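# Clear mislabeled cartons from wall shelf onto desk

## Task

On the wall shelf, a row of cartons should each sit above the shelf label showing its own part number. Take every carton that sits above a non-matching number and put it on the desk. Leave every correctly placed carton exactly where it was, neither moved nor rotated. The robot must not tip over or finish leaning. Results that hold only because the robot is still supporting them do not count. At the end, release everything and move the gripper away.

## Robot and tools

Robot: a Hello Robot Stretch 3 with one arm. It has a two-wheel base (0.33 m long, 0.34 m wide), a lift that raises the arm along a mast, and a telescoping arm that reaches out to the robot's right side. The gripper has no forward reach of its own, so to shift it forward or back you drive the base. In-place turns pivot on the point midway between the drive wheels, 0.05 m behind the front edge. With the arm pulled in and the wrist folded, a turn sweeps a circle of radius 0.28 m; an unfolded, level wrist sticks out past that circle.

Frames: the base frame sits on the floor between the drive wheels, x forward, y left, z up. hand_pose is reported in it, at the point where closed fingertips meet. The odometry frame is the base frame at scene start. Heading is positive to the left, -3.142 to 3.142.

Tool execute_actions: takes "actions", a list run in order. Each action may have "robot" (a command, a list of up to 8 commands run one after another, or {"stop": true}), "steps" (1 to 450 control steps at 30 per second; default 1) and "until" (an early-exit condition, only together with steps). An action with only steps just waits. An empty list returns the current state and images. If any action is malformed or out of range the entire call is rejected and nothing new runs.

A command holds "base", "joints", "contact_limits", or a mix; base and joint motions begin together and keep running across later actions and while you think. Inside a list you may also put {"pause_s": s}, up to 15 s.

"base" takes exactly one key, and both are offsets from where the base stands when that command begins: translate_m (metres, forward positive, magnitude at most 1) or rotate_rad (radians, counter-clockwise/left positive, magnitude at most 3.2). The base cannot slide sideways.

"joints" is a single object of absolute targets by name; unnamed joints keep their previous targets. Ranges: lift_m 0 to 1.1 (arm height, m); arm_m 0 to 0.52 (extension, m); wrist_yaw_rad -1.345 to 4.42 (0 along the arm, positive toward the front, 3.0 folded over the base); wrist_pitch_rad -1.57 to 0.451 (0 level, negative tips fingers down); wrist_roll_rad -2.911 to 2.911 (0 fingers side by side); gripper_m -0.089 to 0.179 (wider is higher; real fingertip gap is 0.007 m less when almost shut, 0.025 m less when fully open, zero below 0.007); head_pan_rad -3.953 to 1.73 (0 forward, positive left, -1.57 looks along the arm); head_tilt_rad -1.53 to 0.419 (negative looks down).

"contact_limits": {"arm_m": effort percent 1 to 100}; the arm halts with contact_stop when its motor effort reaches that value (negative when retracting). It applies until the next arm_m command. Lower is gentler; too low stops immediately.

Gripping: command gripper_m smaller than the object's width (smaller squeezes harder; each pad is capped near 25 newtons here). To release, go at least 0.02 above where the pads first touched. Neither the reading nor "done" proves a hold; check images. Over-squeezing triggers a stall guard that lowers force, so objects may slip; send a different value to re-grip.

Speed: full speed (0.30 m/s, 1.9 rad/s) only when lift_m < 0.30, arm_m < 0.03 and wrist_yaw_rad > 2.54; otherwise 0.10 m/s and 0.63 rad/s.

Wrist safety: fold or unfold the wrist only with lift_m between 0.32 and 0.95, wrist_pitch_rad -0.4 and roll near 0; once folded the lift may go to 0.25. With yaw below -0.4 keep pitch at -0.5 or lower.

Until: {"robot": {"status": "ended"}} fires when nothing reads moving and no queue runs (or at once if the command was refused). Other fields compare with [op, value] using =, !=, <, <=, >, >=; statuses take a word or ["!=", "moving"]. {"any": {"status": "ended"}} fires when any one motion or queue finishes. Steps cut off by until cost no time.

Result lines: base_status with distance moved of goal; joint_goals; joint_status (moving, done, off_target, contact_stop, time_out, stopped, not_commanded, torque_fault); measured_speeds; refusals, queue, queue_left; on_its_own (robot-changed goals, slack or switched-off joints, lean warnings, motors loaded at rest); contact_limits; lidar_m (12 sectors of 30 degrees, first straight ahead, counter-clockwise, plane 0.17 m high); wrist_depth_mm and head_depth_mm (7x7 median depths); base_odometry, turned_by_wheels, turned_by_imu; base_tilt (forward/right positive); motor_effort (percent, peak in brackets, biased and noisy). Lines starting refused: or dropped: count actions and commands from 0. A new command overrides at once and discards the rest of an older queue. After contact_stop the joint goes slack until commanded again.

Tool zoom_image: camera (head_camera, nav_camera or wrist_camera) and region [x0, y0, x1, y1] in pixels from top-left, up to 504 by 504; useful to read shelf labels.

Tool finished_scene: scene (integer, current scene number). Irreversible; call only after all motion has ended, gripper is open and clear of cartons.

Avoid: pushing into immovable things with the gripper higher than about 0.45 m (tipping risk, worse on a second push or with a raised contact limit); driving while holding or hooking something fixed; snagging furniture, especially reversing. If tilted, reverse the last move in small steps, free the gripper, and lower lift_m to about 0.2. Avoid dropping, slamming or knocking cartons, bumping correct cartons, and wrist overload that causes a 10 s torque_fault.

Each tool is called after ">>>" as name(argument=value, ...) on one line, values as JSON.

## Session

>>> execute_actions(actions=[])

Scene clock: 0.00 s.
robot.base_odometry: x=+0.000 y=+0.000 heading=+0.000 (m, m, rad; robot's odometry frame)
robot.turned_by_wheels: +0.000 (rad since the last result)
robot.turned_by_imu: +0.000 (rad since the last result)
robot.base_tilt: forward=-2.1 right=+0.1 (deg)
robot.lidar_m: 1.41 1.42 1.64 2.05 2.48 2.67 2.00 1.95 2.61 2.30 2.31 1.60
robot.head_depth_mm: 1485 1475 1474 1459 1463 1446 1446 / 1467 1446 1444 1437 1423 1423 1419 / 1440 1437 1429 1416 1404 1395 1391 / 1403 1401 1385 1389 1387 1372 1370 / 1385 1388 1384 1374 1365 1359 1339 / 1359 1363 1352 1349 1345 1329 1329 / 1339 1343 1334 1319 1308 1310 1303
robot.base_status: not_commanded
robot.joint_positions: lift_m=+0.574 arm_m=-0.001 wrist_yaw_rad=+2.947 wrist_pitch_rad=-0.504 wrist_roll_rad=-0.009 gripper_m=+0.037 head_pan_rad=-0.007 head_tilt_rad=-0.015
robot.joint_goals: lift_m=+0.574 arm_m=-0.001 wrist_yaw_rad=+2.947 wrist_pitch_rad=-0.504 wrist_roll_rad=-0.009 gripper_m=+0.037 head_pan_rad=-0.007 head_tilt_rad=-0.015
robot.joint_status: lift_m=not_commanded arm_m=not_commanded wrist_yaw_rad=not_commanded wrist_pitch_rad=not_commanded wrist_roll_rad=not_commanded gripper_m=not_commanded head_pan_rad=not_commanded head_tilt_rad=not_commanded
robot.measured_speeds: translate_m=+0.000 rotate_rad=+0.000 lift_m=+0.000 arm_m=+0.000 wrist_yaw_rad=+0.000 wrist_pitch_rad=+0.000 wrist_roll_rad=+0.000 head_pan_rad=+0.000 head_tilt_rad=+0.000
robot: refusals=0 queue=idle queue_left=0
robot.motor_effort: left_wheel=+0 right_wheel=+0 lift_m=+29 arm_m=+0 wrist_yaw_rad=+0 wrist_pitch_rad=+3 wrist_roll_rad=+1 gripper_m=+0 head_pan_rad=+0 head_tilt_rad=+2 (%)
robot.hand_pose: x=+0.0200 y=+0.0650 z=+0.5679 quat_wxyz=(+0.242, +0.695, +0.110, +0.668) (m; robot's base frame)
robot.wrist_depth_mm: - - - - - - - / - - - - - - - / - - - - - - - / - - - - - - - / 891 823 - 883 882 904 845 / 763 754 - 753 737 733 749 / 673 651 645 674 652 666 647
pictures: head_camera (sideways: a quarter turn clockwise sets it upright), nav_camera (sideways: a quarter turn counterclockwise sets it upright), wrist_camera
Images, in order (width x height): head_camera 896x504, nav_camera 672x504, wrist_camera 644x364.

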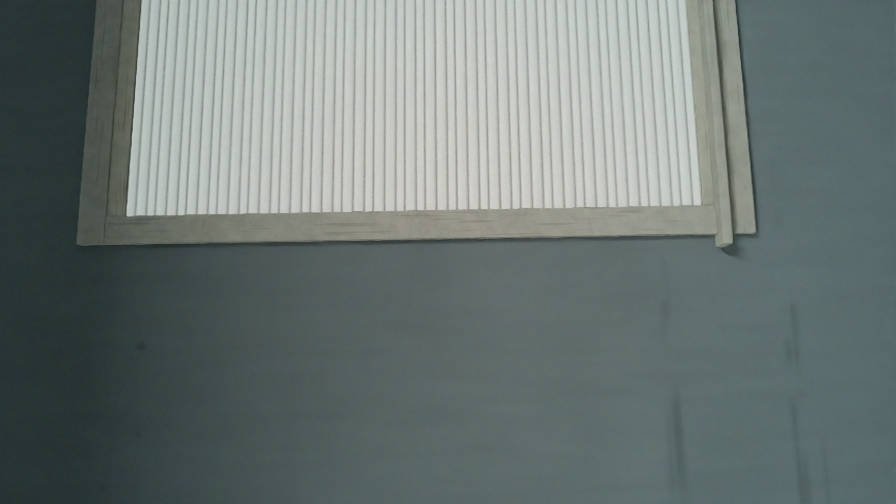

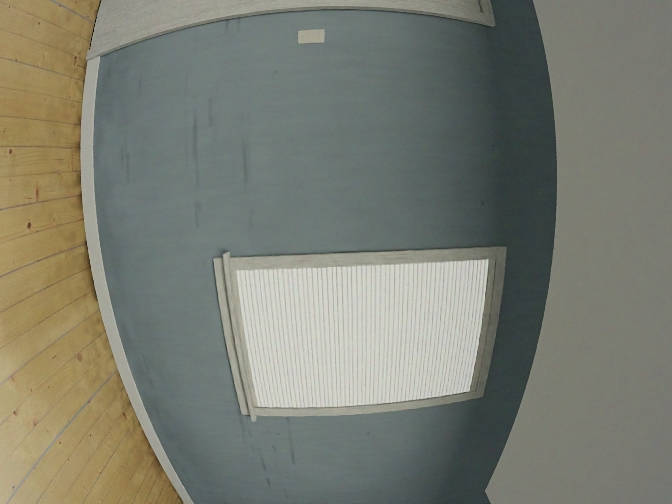

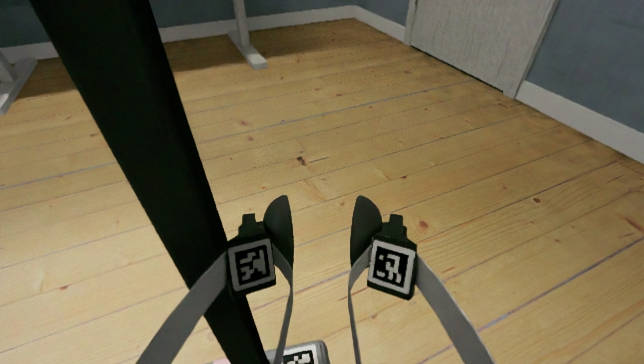

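>>> execute_actions(actions=[{"robot":{"joints":{"head_pan_rad":-1.8,"head_tilt_rad":-0.3}},"steps":200,"until":{"robot":{"status":"ended"}}}])

>>> execute_actions(actions=[{"robot":{"joints":{"head_pan_rad":-3.6}},"steps":200,"until":{"robot":{"status":"ended"}}}])

>>> execute_actions(actions=[{"robot":{"joints":{"head_pan_rad":1.6}},"steps":300,"until":{"robot":{"status":"ended"}}}])

Scene clock: 1.70 s.
robot.base_odometry: x=+0.000 y=+0.000 heading=+0.000 (m, m, rad; robot's odometry frame)
robot.turned_by_wheels: +0.000 (rad since the last result)
robot.turned_by_imu: +0.000 (rad since the last result)
robot.base_tilt: forward=-2.2 right=+0.1 (deg)
robot.lidar_m: 1.41 1.42 1.64 2.06 2.49 2.67 2.01 1.95 2.61 2.30 2.31 1.61
robot.head_depth_mm: 2543 2628 2784 2941 2962 2126 1663 / 2451 2493 2600 2787 2879 2143 1658 / 2339 2426 2508 2675 2743 2159 1661 / 2236 2319 2401 2433 2625 2184 1671 / 2166 2212 2332 2185 2522 2185 1685 / 2067 2138 2241 2100 2424 2198 1699 / 1966 2054 2168 2070 2320 2184 1683
robot.base_status: not_commanded
robot.joint_positions: lift_m=+0.574 arm_m=-0.001 wrist_yaw_rad=+2.947 wrist_pitch_rad=-0.504 wrist_roll_rad=-0.009 gripper_m=+0.037 head_pan_rad=-1.793 head_tilt_rad=-0.296
robot.joint_goals: lift_m=+0.574 arm_m=-0.001 wrist_yaw_rad=+2.947 wrist_pitch_rad=-0.504 wrist_roll_rad=-0.009 gripper_m=+0.037 head_pan_rad=-1.800 head_tilt_rad=-0.300
robot.joint_status: lift_m=not_commanded arm_m=not_commanded wrist_yaw_rad=not_commanded wrist_pitch_rad=not_commanded wrist_roll_rad=not_commanded gripper_m=not_commanded head_pan_rad=done head_tilt_rad=done
robot.measured_speeds: translate_m=+0.000 rotate_rad=+0.000 lift_m=+0.000 arm_m=+0.000 wrist_yaw_rad=+0.000 wrist_pitch_rad=+0.000 wrist_roll_rad=+0.000 head_pan_rad=+0.000 head_tilt_rad=+0.000
robot: refusals=0 queue=done queue_left=0
robot.motor_effort: left_wheel=+0(0) right_wheel=+0(0) lift_m=+29(29) arm_m=+0(0) wrist_yaw_rad=+0(0) wrist_pitch_rad=+4(4) wrist_roll_rad=+1(0) gripper_m=+0(0) head_pan_rad=-5(56) head_tilt_rad=-3(30) (%)
robot.hand_pose: x=+0.0200 y=+0.0650 z=+0.5679 quat_wxyz=(+0.242, +0.695, +0.110, +0.668) (m; robot's base frame)
robot.wrist_depth_mm: - - - - - - - / - - - - - - - / - - - - - - - / - - - - - - - / 876 873 - 865 886 861 870 / 728 732 - 738 716 753 729 / 663 661 660 669 662 649 663
pictures: head_camera (sideways: a quarter turn clockwise sets it upright), nav_camera (sideways: a quarter turn counterclockwise sets it upright), wrist_camera
Images, in order (width x height): head_camera 896x504, nav_camera 672x504, wrist_camera 644x364.

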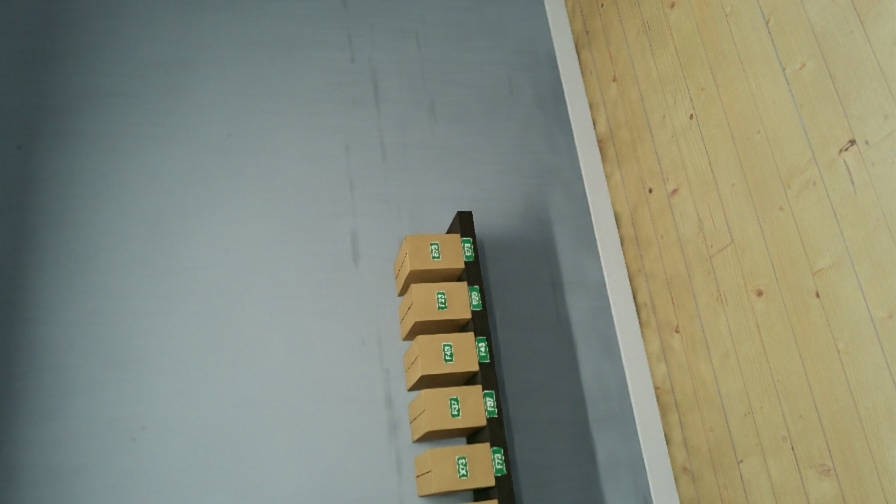

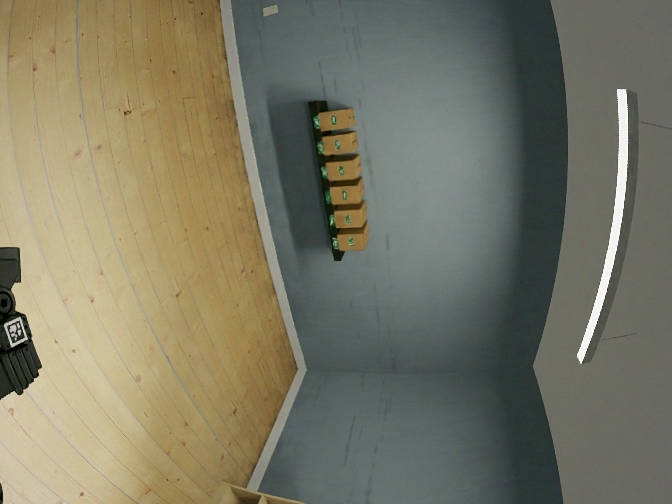

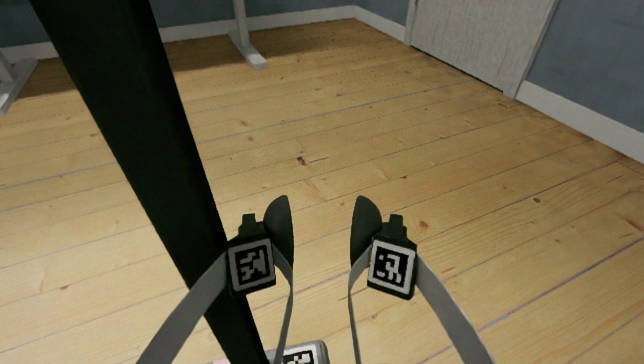

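Scene clock: 3.20 s.
robot.base_odometry: x=+0.000 y=+0.000 heading=+0.000 (m, m, rad; robot's odometry frame)
robot.turned_by_wheels: +0.000 (rad since the last result)
robot.turned_by_imu: +0.000 (rad since the last result)
robot.base_tilt: forward=-2.2 right=+0.1 (deg)
robot.lidar_m: 1.41 1.42 1.64 2.05 2.48 2.67 2.01 1.96 2.61 2.30 2.31 1.61
robot.head_depth_mm: 2716 2838 2932 3029 2987 2107 1654 / 2979 3093 3204 3376 3050 2157 1659 / 2822 2894 3060 3209 3067 2159 1663 / 2613 2761 2838 2970 2971 2176 1675 / 2456 2582 2688 2750 2811 2208 1673 / 2338 2418 2486 2577 2669 2211 1675 / 2169 2277 2342 2432 2505 2111 1685
robot.base_status: not_commanded
robot.joint_positions: lift_m=+0.574 arm_m=-0.001 wrist_yaw_rad=+2.947 wrist_pitch_rad=-0.504 wrist_roll_rad=-0.009 gripper_m=+0.037 head_pan_rad=-3.593 head_tilt_rad=-0.296
robot.joint_goals: lift_m=+0.574 arm_m=-0.001 wrist_yaw_rad=+2.947 wrist_pitch_rad=-0.504 wrist_roll_rad=-0.009 gripper_m=+0.037 head_pan_rad=-3.600 head_tilt_rad=-0.300
robot.joint_status: lift_m=not_commanded arm_m=not_commanded wrist_yaw_rad=not_commanded wrist_pitch_rad=not_commanded wrist_roll_rad=not_commanded gripper_m=not_commanded head_pan_rad=done head_tilt_rad=done
robot.measured_speeds: translate_m=+0.000 rotate_rad=+0.000 lift_m=+0.000 arm_m=+0.000 wrist_yaw_rad=+0.000 wrist_pitch_rad=+0.000 wrist_roll_rad=+0.000 head_pan_rad=+0.000 head_tilt_rad=+0.000
robot: refusals=0 queue=done queue_left=0
robot.motor_effort: left_wheel=+0(0) right_wheel=+1(0) lift_m=+29(29) arm_m=+0(0) wrist_yaw_rad=+1(1) wrist_pitch_rad=+3(3) wrist_roll_rad=+0(1) gripper_m=-1(0) head_pan_rad=-5(56) head_tilt_rad=-2(2) (%)
robot.hand_pose: x=+0.0200 y=+0.0650 z=+0.5679 quat_wxyz=(+0.242, +0.695, +0.110, +0.668) (m; robot's base frame)
robot.wrist_depth_mm: - - - - - - - / - - - - - - - / - - - - - - - / - - - - - - - / 894 898 - 854 893 857 863 / 765 753 - 747 752 738 735 / 659 654 665 667 646 658 651
pictures: head_camera (sideways: a quarter turn clockwise sets it upright), nav_camera (sideways: a quarter turn counterclockwise sets it upright), wrist_camera
Images, in order (width x height): head_camera 896x504, nav_camera 672x504, wrist_camera 644x364.

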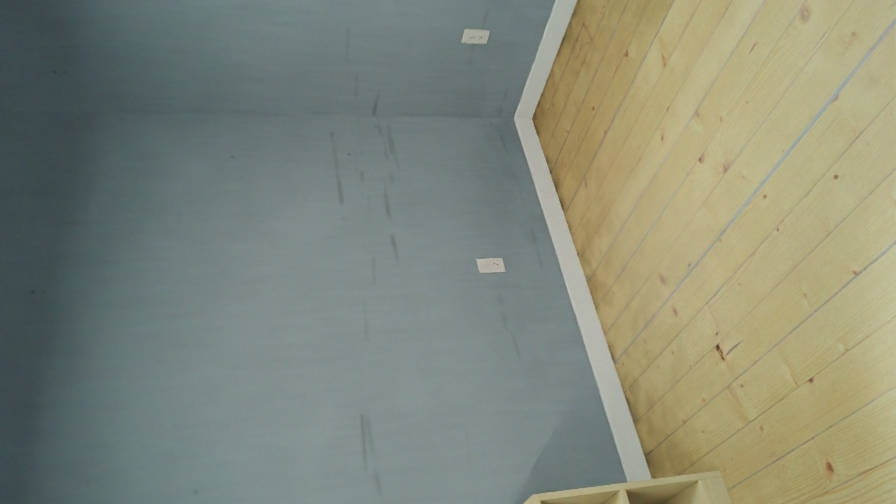

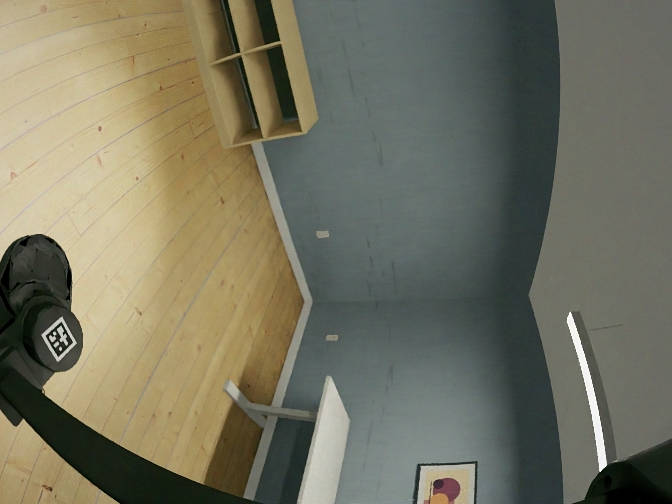

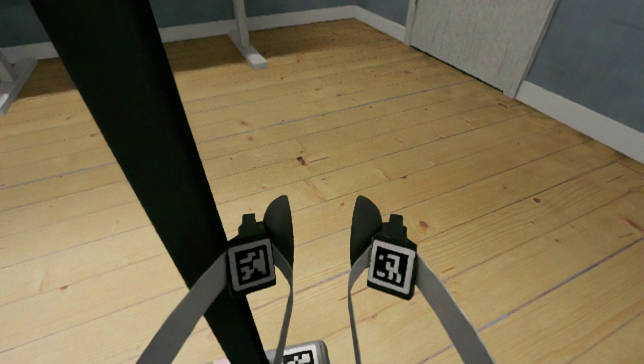

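Scene clock: 6.30 s.
robot.base_odometry: x=+0.000 y=+0.000 heading=+0.000 (m, m, rad; robot's odometry frame)
robot.turned_by_wheels: +0.000 (rad since the last result)
robot.turned_by_imu: -0.001 (rad since the last result)
robot.base_tilt: forward=-2.2 right=+0.1 (deg)
robot.lidar_m: 1.42 1.42 1.64 2.05 2.48 2.67 2.00 1.96 2.61 2.30 2.31 1.60
robot.head_depth_mm: 2345 2459 2560 2713 2781 2151 1659 / 2306 2409 2540 2667 2759 2148 1670 / 2250 2357 2523 2540 2707 2178 1675 / 2213 2324 2441 2378 2637 2162 1661 / 2206 2288 2392 2428 2647 2202 1688 / 2177 2276 2378 2449 2598 2189 1690 / 2144 2195 2332 2403 2554 2215 1694
robot.base_status: not_commanded
robot.joint_positions: lift_m=+0.574 arm_m=-0.001 wrist_yaw_rad=+2.947 wrist_pitch_rad=-0.504 wrist_roll_rad=-0.009 gripper_m=+0.037 head_pan_rad=+1.593 head_tilt_rad=-0.296
robot.joint_goals: lift_m=+0.574 arm_m=-0.001 wrist_yaw_rad=+2.947 wrist_pitch_rad=-0.504 wrist_roll_rad=-0.009 gripper_m=+0.037 head_pan_rad=+1.600 head_tilt_rad=-0.300
robot.joint_status: lift_m=not_commanded arm_m=not_commanded wrist_yaw_rad=not_commanded wrist_pitch_rad=not_commanded wrist_roll_rad=not_commanded gripper_m=not_commanded head_pan_rad=done head_tilt_rad=done
robot.measured_speeds: translate_m=+0.000 rotate_rad=+0.000 lift_m=+0.000 arm_m=+0.000 wrist_yaw_rad=+0.000 wrist_pitch_rad=+0.000 wrist_roll_rad=+0.000 head_pan_rad=+0.000 head_tilt_rad=+0.000
robot: refusals=0 queue=done queue_left=0
robot.motor_effort: left_wheel=+0(0) right_wheel=+0(0) lift_m=+29(30) arm_m=+0(0) wrist_yaw_rad=+0(0) wrist_pitch_rad=+3(4) wrist_roll_rad=+1(1) gripper_m=+0(0) head_pan_rad=+4(54) head_tilt_rad=-2(3) (%)
robot.hand_pose: x=+0.0200 y=+0.0650 z=+0.5679 quat_wxyz=(+0.242, +0.695, +0.110, +0.668) (m; robot's base frame)
robot.wrist_depth_mm: - - - - - - - / - - - - - - - / - - - - - - - / - - - - - - - / 864 878 - 841 881 893 890 / 762 751 - 750 731 766 752 / 655 686 659 673 661 644 670
pictures: head_camera (sideways: a quarter turn clockwise sets it upright), nav_camera (sideways: a quarter turn counterclockwise sets it upright), wrist_camera
Images, in order (width x height): head_camera 896x504, nav_camera 672x504, wrist_camera 644x364.

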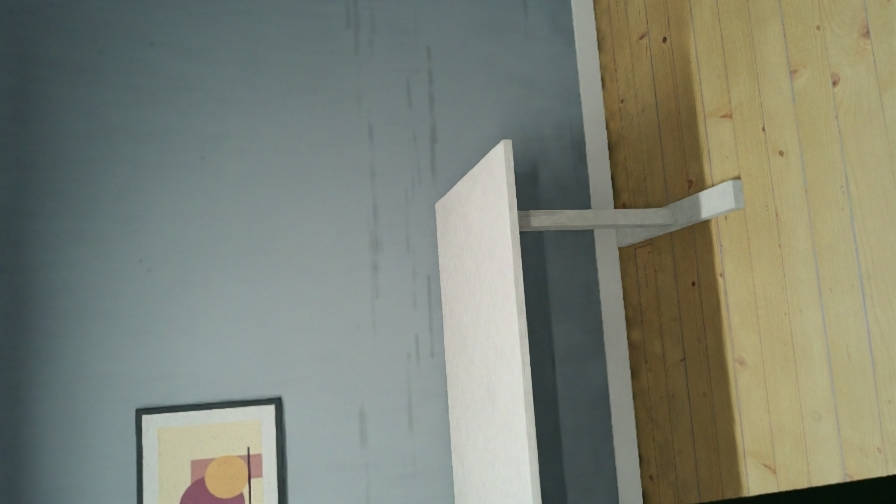

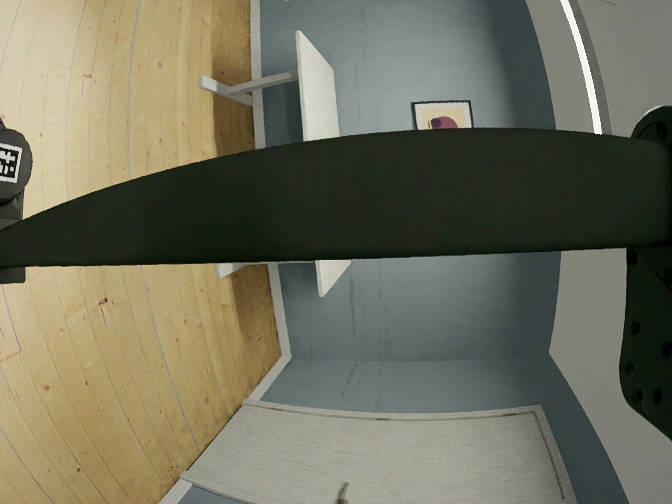

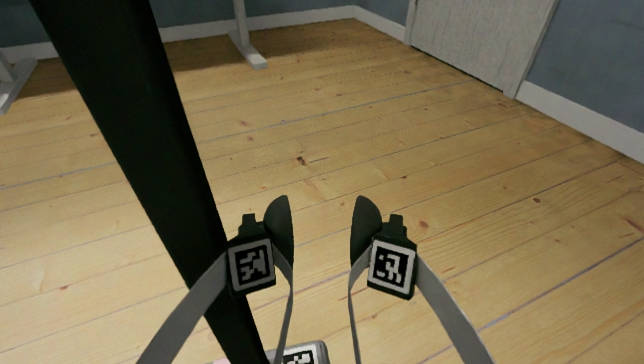

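>>> execute_actions(actions=[{"robot":[{"joints":{"lift_m":0.27,"head_pan_rad":-1.57,"head_tilt_rad":-0.7}},{"base":{"rotate_rad":-1.31}},{"base":{"translate_m":1.0}},{"base":{"translate_m":0.5}},{"base":{"rotate_rad":1.57}},{"base":{"translate_m":-1.0}},{"base":{"translate_m":-0.3}}],"steps":450,"until":{"robot":{"status":"ended"}}},{"steps":450,"until":{"robot":{"status":"ended"}}}])

Scene clock: 30.77 s.
robot.base_odometry: x=-0.869 y=-1.783 heading=+0.260 (m, m, rad; robot's odometry frame)
robot.turned_by_wheels: +0.260 (rad since the last result)
robot.turned_by_imu: +0.252 (rad since the last result)
robot.base_tilt: forward=-2.2 right=+0.1 (deg)
robot.lidar_m: 2.64 2.77 3.88 3.59 1.13 1.17 1.14 1.03 0.78 0.75 0.79 1.11
robot.head_depth_mm: 616 683 763 865 1008 1190 1221 / 621 689 771 879 1017 1210 1220 / 625 693 778 890 1030 1230 1231 / 628 700 787 895 1048 1244 1246 / 633 705 794 903 1055 1271 1248 / 637 712 799 898 873 1279 1250 / 643 715 807 822 779 1305 1262
robot.base_status: done (translate_m -0.3000 of -0.3000)
robot.joint_positions: lift_m=+0.270 arm_m=-0.001 wrist_yaw_rad=+2.947 wrist_pitch_rad=-0.505 wrist_roll_rad=-0.009 gripper_m=+0.037 head_pan_rad=-1.563 head_tilt_rad=-0.692
robot.joint_goals: lift_m=+0.270 arm_m=-0.001 wrist_yaw_rad=+2.947 wrist_pitch_rad=-0.505 wrist_roll_rad=-0.009 gripper_m=+0.037 head_pan_rad=-1.570 head_tilt_rad=-0.700
robot.joint_status: lift_m=done arm_m=not_commanded wrist_yaw_rad=not_commanded wrist_pitch_rad=not_commanded wrist_roll_rad=not_commanded gripper_m=not_commanded head_pan_rad=done head_tilt_rad=done
robot.measured_speeds: translate_m=+0.000 rotate_rad=+0.000 lift_m=+0.000 arm_m=+0.000 wrist_yaw_rad=+0.000 wrist_pitch_rad=+0.000 wrist_roll_rad=+0.000 head_pan_rad=+0.000 head_tilt_rad=+0.000
robot: refusals=0 queue=done queue_left=0
robot.motor_effort: left_wheel=-2(11) right_wheel=+1(8) lift_m=+26(30) arm_m=+0(0) wrist_yaw_rad=+0(1) wrist_pitch_rad=+4(4) wrist_roll_rad=+0(1) gripper_m=+0(0) head_pan_rad=-4(55) head_tilt_rad=-5(38) (%)
robot.hand_pose: x=+0.0200 y=+0.0648 z=+0.2637 quat_wxyz=(+0.242, +0.695, +0.111, +0.667) (m; robot's base frame)
robot.wrist_depth_mm: - - - - - - - / 933 - 967 896 893 893 906 / 719 - 725 722 713 697 698 / 573 583 574 583 579 592 568 / 494 509 - 506 494 492 482 / - - - - 411 419 417 / - - - - 368 369 371
pictures: head_camera (sideways: a quarter turn clockwise sets it upright), nav_camera (sideways: a quarter turn counterclockwise sets it upright), wrist_camera
Images, in order (width x height): head_camera 896x504, nav_camera 672x504, wrist_camera 644x364.

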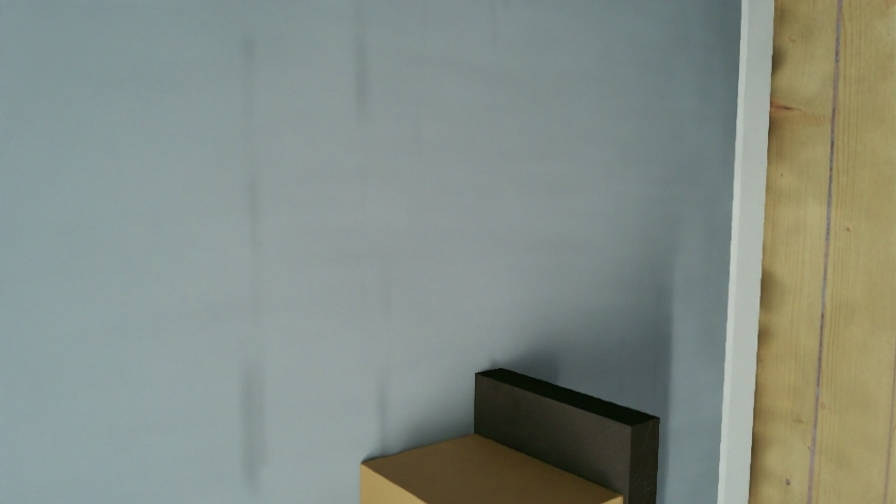

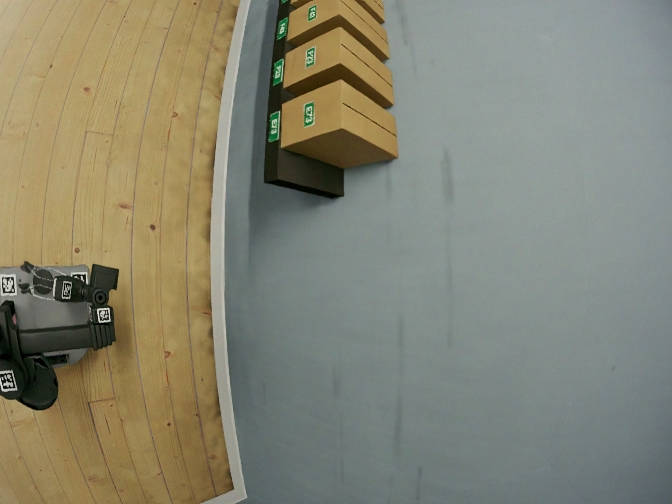

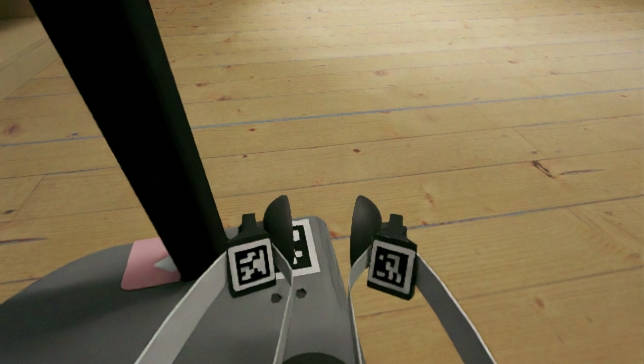

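>>> execute_actions(actions=[{"robot":[{"base":{"rotate_rad":0.05}},{"base":{"translate_m":-0.55},"joints":{"head_pan_rad":-1.75,"head_tilt_rad":-0.8}}],"steps":450,"until":{"robot":{"status":"ended"}}}])

Scene clock: 35.57 s.
robot.base_odometry: x=-1.393 y=-1.951 heading=+0.310 (m, m, rad; robot's odometry frame)
robot.turned_by_wheels: +0.050 (rad since the last result)
robot.turned_by_imu: +0.047 (rad since the last result)
robot.base_tilt: forward=-2.2 right=+0.1 (deg)
robot.lidar_m: 3.20 3.40 3.75 0.92 0.78 0.60 0.59 0.63 0.72 0.71 0.75 1.10
robot.head_depth_mm: 607 686 789 934 1130 1303 1173 / 606 684 786 918 1110 1300 1172 / 603 680 779 912 1100 1307 1181 / 600 675 773 909 1094 1299 1185 / 595 672 767 899 1078 1307 1193 / 594 669 764 890 1073 1300 1202 / 590 662 761 885 1065 1302 1207
robot.base_status: done (translate_m -0.5500 of -0.5500)
robot.joint_positions: lift_m=+0.270 arm_m=-0.001 wrist_yaw_rad=+2.947 wrist_pitch_rad=-0.505 wrist_roll_rad=-0.009 gripper_m=+0.037 head_pan_rad=-1.743 head_tilt_rad=-0.790
robot.joint_goals: lift_m=+0.270 arm_m=-0.001 wrist_yaw_rad=+2.947 wrist_pitch_rad=-0.505 wrist_roll_rad=-0.009 gripper_m=+0.037 head_pan_rad=-1.750 head_tilt_rad=-0.800
robot.joint_status: lift_m=done arm_m=not_commanded wrist_yaw_rad=not_commanded wrist_pitch_rad=not_commanded wrist_roll_rad=not_commanded gripper_m=not_commanded head_pan_rad=done head_tilt_rad=done
robot.measured_speeds: translate_m=+0.000 rotate_rad=+0.000 lift_m=+0.000 arm_m=+0.000 wrist_yaw_rad=+0.000 wrist_pitch_rad=+0.000 wrist_roll_rad=+0.000 head_pan_rad=+0.000 head_tilt_rad=+0.000
robot: refusals=0 queue=done queue_left=0
robot.motor_effort: left_wheel=-2(9) right_wheel=+2(7) lift_m=+26(26) arm_m=+0(0) wrist_yaw_rad=+0(0) wrist_pitch_rad=+4(4) wrist_roll_rad=+0(1) gripper_m=+0(0) head_pan_rad=-6(25) head_tilt_rad=-7(23) (%)
robot.hand_pose: x=+0.0200 y=+0.0648 z=+0.2637 quat_wxyz=(+0.242, +0.695, +0.111, +0.667) (m; robot's base frame)
robot.wrist_depth_mm: 713 818 - - - - - / 748 - 902 935 910 935 932 / 698 - 724 715 701 695 697 / 579 566 576 581 581 574 568 / 502 505 - 504 503 491 492 / - - - - 413 421 422 / - - - - 375 372 368
pictures: head_camera (sideways: a quarter turn clockwise sets it upright), nav_camera (sideways: a quarter turn counterclockwise sets it upright), wrist_camera
Images, in order (width x height): head_camera 896x504, nav_camera 672x504, wrist_camera 644x364.

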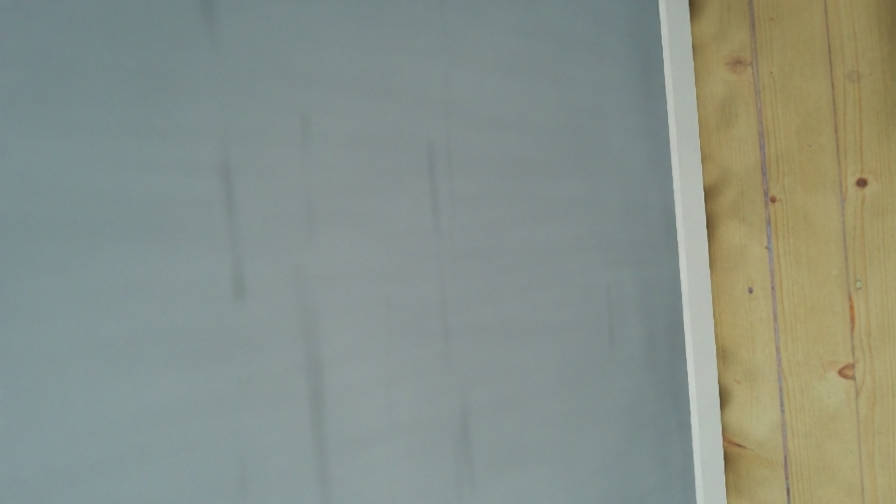

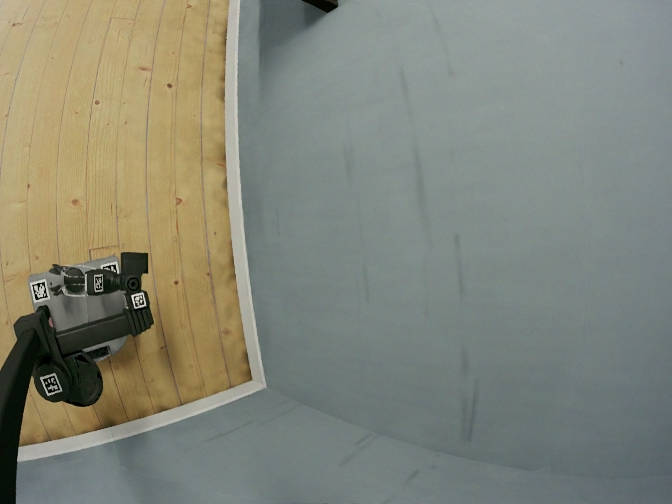

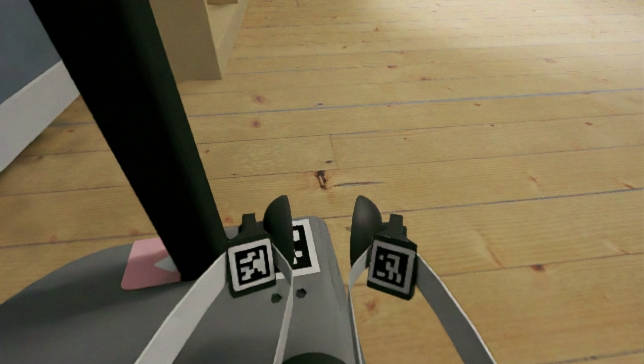

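Orientation mistaken; shelf is forward. Undo the rotation too.

>>> execute_actions(actions=[{"robot":[{"base":{"rotate_rad":-0.1}},{"base":{"translate_m":1.0},"joints":{"head_pan_rad":-1.4,"head_tilt_rad":-0.8}},{"base":{"translate_m":0.15}}],"steps":450,"until":{"robot":{"status":"ended"}}}])

Scene clock: 43.77 s.
robot.base_odometry: x=-0.268 y=-1.711 heading=+0.210 (m, m, rad; robot's odometry frame)
robot.turned_by_wheels: -0.100 (rad since the last result)
robot.turned_by_imu: -0.099 (rad since the last result)
robot.base_tilt: forward=-2.1 right=+0.1 (deg)
robot.lidar_m: 2.04 2.10 2.86 3.77 2.02 1.62 1.74 0.99 0.72 0.69 0.71 0.97
robot.head_depth_mm: 563 634 695 582 611 1236 1167 / 576 647 704 585 626 1262 1179 / 585 660 728 768 699 1285 1185 / 593 673 728 597 665 1296 1195 / 605 685 754 633 715 1329 1187 / 616 699 751 629 711 1351 1194 / 626 714 782 631 750 1378 1201
robot.base_status: done (translate_m +0.1500 of +0.1500)
robot.joint_positions: lift_m=+0.270 arm_m=-0.001 wrist_yaw_rad=+2.947 wrist_pitch_rad=-0.505 wrist_roll_rad=-0.009 gripper_m=+0.037 head_pan_rad=-1.407 head_tilt_rad=-0.791
robot.joint_goals: lift_m=+0.270 arm_m=-0.001 wrist_yaw_rad=+2.947 wrist_pitch_rad=-0.505 wrist_roll_rad=-0.009 gripper_m=+0.037 head_pan_rad=-1.400 head_tilt_rad=-0.800
robot.joint_status: lift_m=done arm_m=not_commanded wrist_yaw_rad=not_commanded wrist_pitch_rad=not_commanded wrist_roll_rad=not_commanded gripper_m=not_commanded head_pan_rad=done head_tilt_rad=done
robot.measured_speeds: translate_m=+0.000 rotate_rad=+0.000 lift_m=+0.000 arm_m=+0.000 wrist_yaw_rad=+0.000 wrist_pitch_rad=+0.000 wrist_roll_rad=+0.000 head_pan_rad=+0.000 head_tilt_rad=+0.000
robot: refusals=0 queue=done queue_left=0
robot.motor_effort: left_wheel=+2(10) right_wheel=-2(6) lift_m=+26(26) arm_m=+0(0) wrist_yaw_rad=+0(0) wrist_pitch_rad=+4(4) wrist_roll_rad=+0(1) gripper_m=+0(0) head_pan_rad=+5(39) head_tilt_rad=-6(7) (%)
robot.hand_pose: x=+0.0200 y=+0.0648 z=+0.2637 quat_wxyz=(+0.242, +0.695, +0.111, +0.667) (m; robot's base frame)
robot.wrist_depth_mm: - - - - - - - / 913 - 951 894 894 925 906 / 717 - 699 702 690 722 698 / 592 576 573 585 571 579 575 / 487 511 - 513 494 483 482 / - - - - 405 417 420 / - - - - 375 370 374
pictures: head_camera (sideways: a quarter turn clockwise sets it upright), nav_camera (sideways: a quarter turn counterclockwise sets it upright), wrist_camera
Images, in order (width x height): head_camera 896x504, nav_camera 672x504, wrist_camera 644x364.

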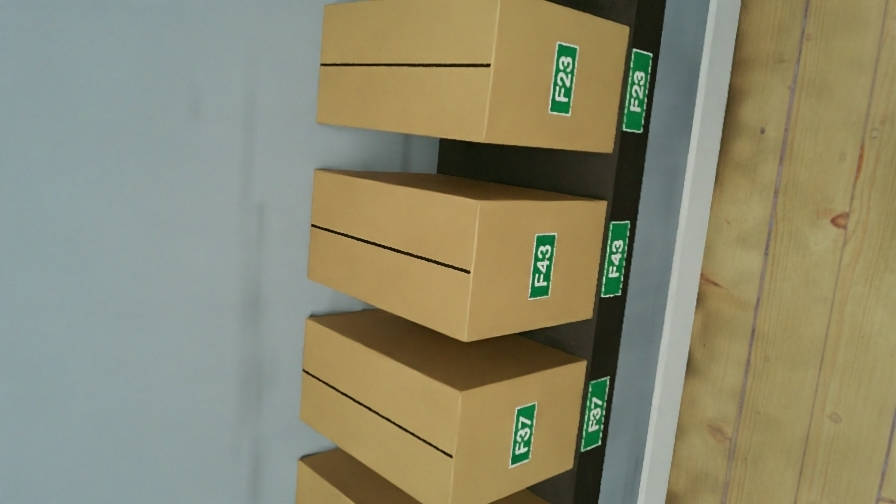

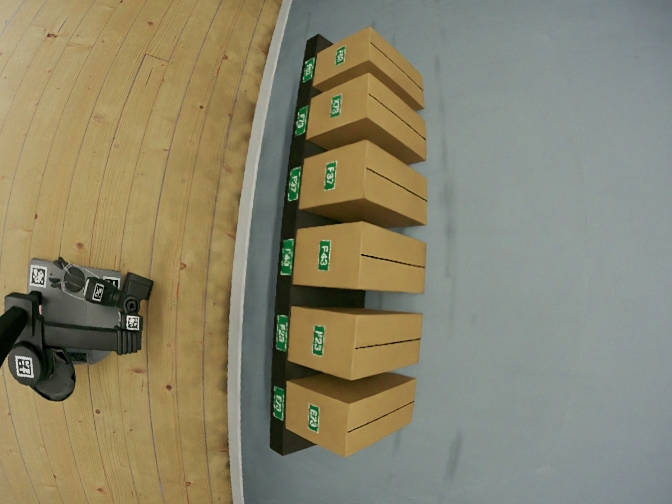

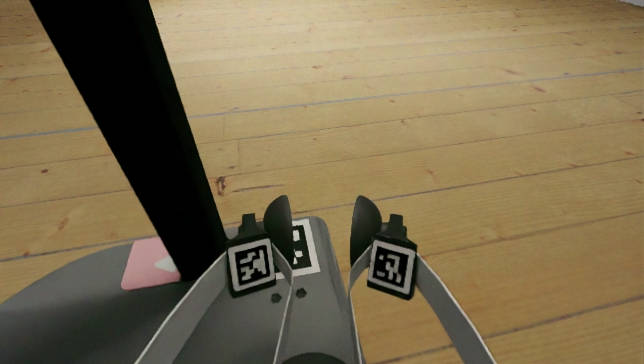

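>>> zoom_image(camera="nav_camera", region=[260, 20, 440, 150])

>>> zoom_image(camera="nav_camera", region=[260, 340, 440, 470])

Region (260, 20, 440, 150) of nav_camera's 672x504 image, scaled by 2.800, with more detail than that image has.

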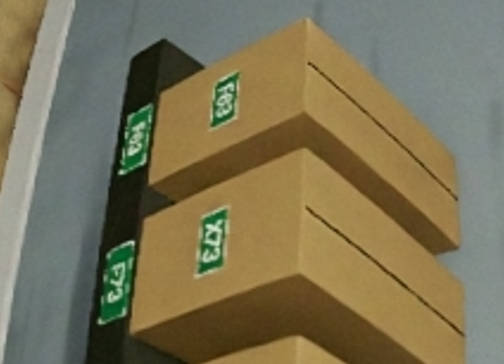

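Region (260, 340, 440, 470) of nav_camera's 672x504 image, scaled by 2.800, with more detail than that image has.

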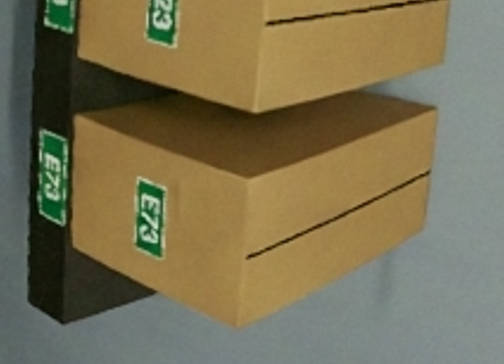

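>>> execute_actions(actions=[{"robot":[{"base":{"rotate_rad":0.3}},{"base":{"translate_m":0.4},"joints":{"head_pan_rad":-1.57,"head_tilt_rad":-0.7}},{"base":{"rotate_rad":-0.28}},{"joints":{"lift_m":0.5,"wrist_pitch_rad":-0.4}},{"joints":{"wrist_yaw_rad":0,"gripper_m":0.15}},{"joints":{"wrist_pitch_rad":0,"lift_m":0.8}}],"steps":450,"until":{"robot":{"status":"ended"}}},{"steps":300,"until":{"robot":{"status":"ended"}}}])

Scene clock: 59.77 s.
robot.base_odometry: x=+0.081 y=-1.516 heading=+0.230 (m, m, rad; robot's odometry frame)
robot.turned_by_wheels: +0.020 (rad since the last result)
robot.turned_by_imu: +0.016 (rad since the last result)
robot.base_tilt: forward=-2.1 right=+0.0 (deg)
robot.lidar_m: 1.65 1.72 2.37 3.98 2.64 1.91 2.13 1.13 0.83 0.80 0.83 1.15
robot.head_depth_mm: 663 739 808 724 756 1309 1281 / 667 742 804 674 737 1288 - / 668 745 823 825 772 - - / 673 753 814 684 747 1329 1228 / 676 754 833 717 769 1346 1243 / 679 757 826 698 760 1349 1249 / 683 766 847 702 790 1360 1244
robot.base_status: done (rotate_rad -0.2799 of -0.2800)
robot.joint_positions: lift_m=+0.800 arm_m=-0.001 wrist_yaw_rad=+0.001 wrist_pitch_rad=-0.020 wrist_roll_rad=-0.009 gripper_m=+0.150 head_pan_rad=-1.563 head_tilt_rad=-0.704
robot.joint_goals: lift_m=+0.800 arm_m=-0.001 wrist_yaw_rad=+0.000 wrist_pitch_rad=+0.000 wrist_roll_rad=-0.009 gripper_m=+0.150 head_pan_rad=-1.570 head_tilt_rad=-0.700
robot.joint_status: lift_m=done arm_m=not_commanded wrist_yaw_rad=done wrist_pitch_rad=done wrist_roll_rad=not_commanded gripper_m=done head_pan_rad=done head_tilt_rad=done
robot.measured_speeds: translate_m=+0.000 rotate_rad=+0.000 lift_m=+0.000 arm_m=+0.000 wrist_yaw_rad=+0.000 wrist_pitch_rad=+0.000 wrist_roll_rad=+0.000 head_pan_rad=+0.000 head_tilt_rad=+0.000
robot: refusals=0 queue=done queue_left=0
robot.motor_effort: left_wheel=+2(9) right_wheel=-2(8) lift_m=+33(34) arm_m=+0(0) wrist_yaw_rad=-2(2) wrist_pitch_rad=+5(6) wrist_roll_rad=+1(1) gripper_m=+0(100) head_pan_rad=-5(30) head_tilt_rad=+3(19) (%)
robot.hand_pose: x=-0.0211 y=-0.3994 z=+0.9094 quat_wxyz=(+0.711, +0.008, -0.704, -0.007) (m; robot's base frame)
robot.wrist_depth_mm: 508 505 506 512 502 498 500 / 526 527 534 532 529 520 523 / 545 553 538 540 537 544 543 / 561 362 366 444 367 373 371 / 328 320 324 364 319 324 324 / 342 - 335 372 335 - 339 / 354 349 352 354 350 350 346
pictures: head_camera (sideways: a quarter turn clockwise sets it upright), nav_camera (sideways: a quarter turn counterclockwise sets it upright), wrist_camera
Images, in order (width x height): head_camera 896x504, nav_camera 672x504, wrist_camera 644x364.

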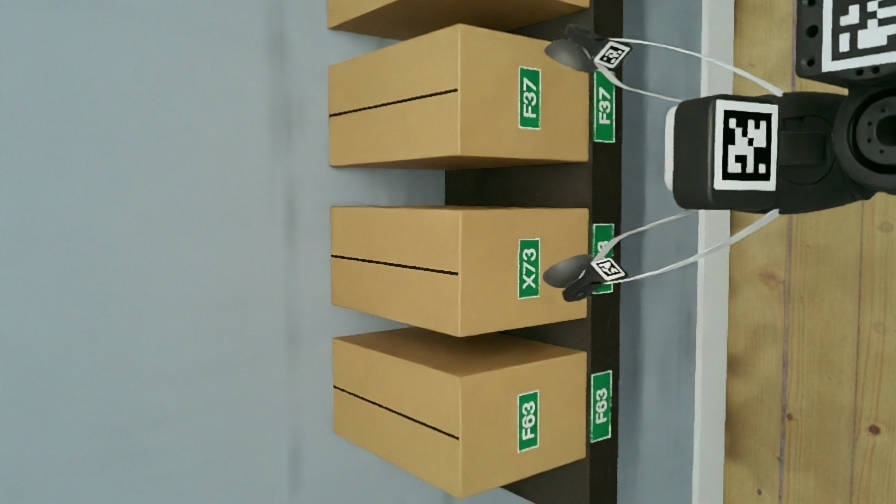

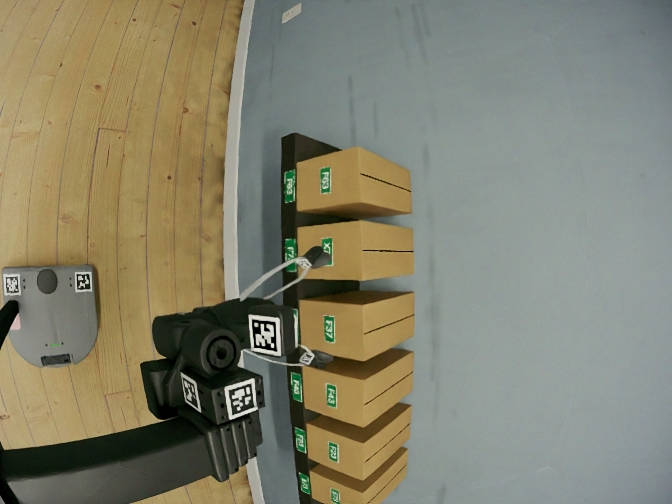

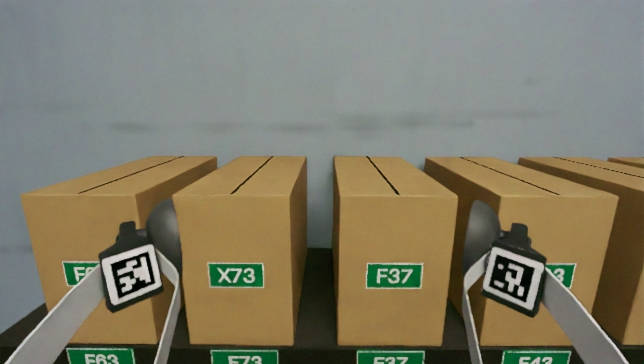

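>>> execute_actions(actions=[{"robot":[{"base":{"rotate_rad":-0.04},"joints":{"lift_m":0.72,"gripper_m":0.168}},{"base":{"translate_m":0.07}},{"joints":{"arm_m":0.08}}],"steps":450,"until":{"robot":{"status":"ended"}}}])

Scene clock: 65.40 s.
robot.base_odometry: x=+0.149 y=-1.503 heading=+0.190 (m, m, rad; robot's odometry frame)
robot.turned_by_wheels: -0.040 (rad since the last result)
robot.turned_by_imu: -0.041 (rad since the last result)
robot.base_tilt: forward=-2.2 right=+0.1 (deg)
robot.lidar_m: 1.58 1.63 2.17 3.58 2.68 1.97 2.20 1.18 0.84 0.80 0.82 1.10
robot.head_depth_mm: 667 741 811 670 738 1311 - / 667 742 809 701 767 1268 - / 671 743 825 681 753 - - / 669 744 811 679 743 1336 1230 / 671 747 813 720 760 1342 1239 / 672 750 815 679 748 1354 1242 / 673 749 844 945 859 1359 1249
robot.base_status: done (translate_m +0.0700 of +0.0700)
robot.joint_positions: lift_m=+0.720 arm_m=+0.080 wrist_yaw_rad=+0.001 wrist_pitch_rad=-0.020 wrist_roll_rad=-0.009 gripper_m=+0.168 head_pan_rad=-1.563 head_tilt_rad=-0.704
robot.joint_goals: lift_m=+0.720 arm_m=+0.080 wrist_yaw_rad=+0.000 wrist_pitch_rad=+0.000 wrist_roll_rad=-0.009 gripper_m=+0.168 head_pan_rad=-1.570 head_tilt_rad=-0.700
robot.joint_status: lift_m=done arm_m=done wrist_yaw_rad=done wrist_pitch_rad=done wrist_roll_rad=not_commanded gripper_m=done head_pan_rad=done head_tilt_rad=done
robot.measured_speeds: translate_m=+0.000 rotate_rad=+0.000 lift_m=+0.000 arm_m=+0.000 wrist_yaw_rad=+0.000 wrist_pitch_rad=+0.000 wrist_roll_rad=+0.000 head_pan_rad=+0.000 head_tilt_rad=+0.000
robot: refusals=0 queue=done queue_left=0
robot.motor_effort: left_wheel=+2(7) right_wheel=-2(5) lift_m=+25(33) arm_m=+3(1) wrist_yaw_rad=-1(2) wrist_pitch_rad=+5(6) wrist_roll_rad=+0(0) gripper_m=+0(100) head_pan_rad=-5(4) head_tilt_rad=+3(3) (%)
robot.hand_pose: x=-0.0213 y=-0.4804 z=+0.8298 quat_wxyz=(+0.711, +0.007, -0.704, -0.007) (m; robot's base frame)
robot.wrist_depth_mm: 423 425 425 432 428 434 445 / 443 433 435 448 456 455 463 / 212 240 214 218 256 223 243 / 217 231 221 227 230 228 242 / 227 279 232 237 241 240 252 / 235 278 240 246 254 255 255 / 245 250 248 253 258 256 263
pictures: head_camera (sideways: a quarter turn clockwise sets it upright), nav_camera (sideways: a quarter turn counterclockwise sets it upright), wrist_camera
Images, in order (width x height): head_camera 896x504, nav_camera 672x504, wrist_camera 644x364.

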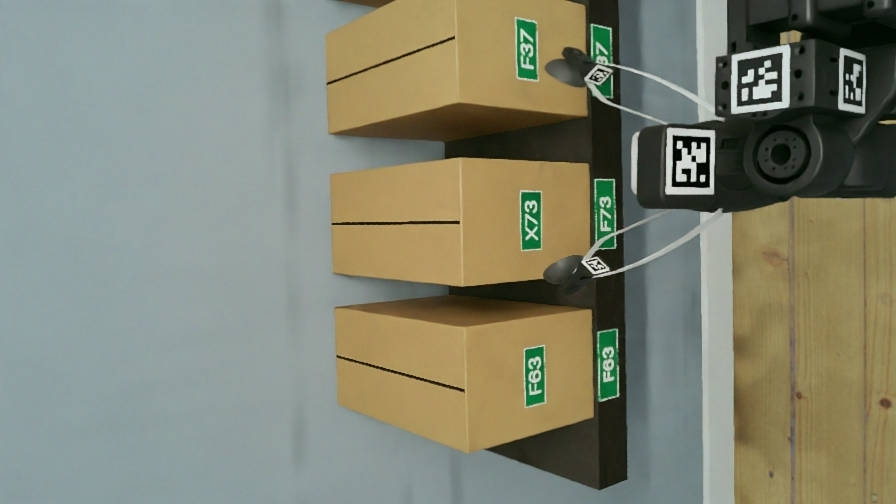

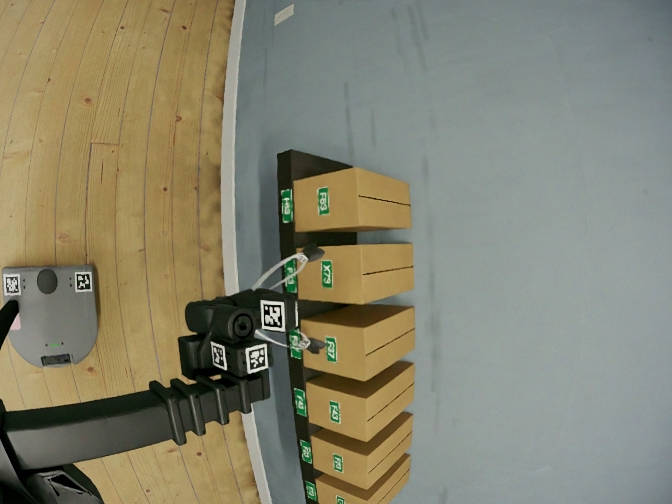

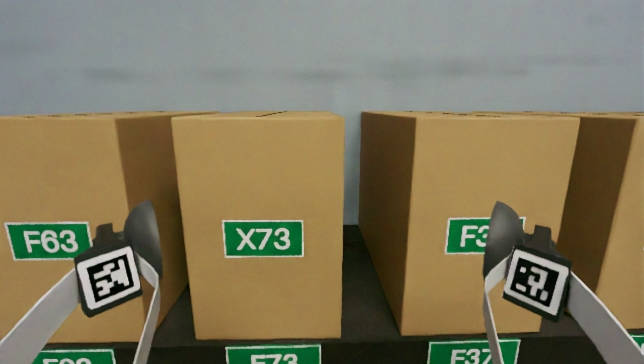

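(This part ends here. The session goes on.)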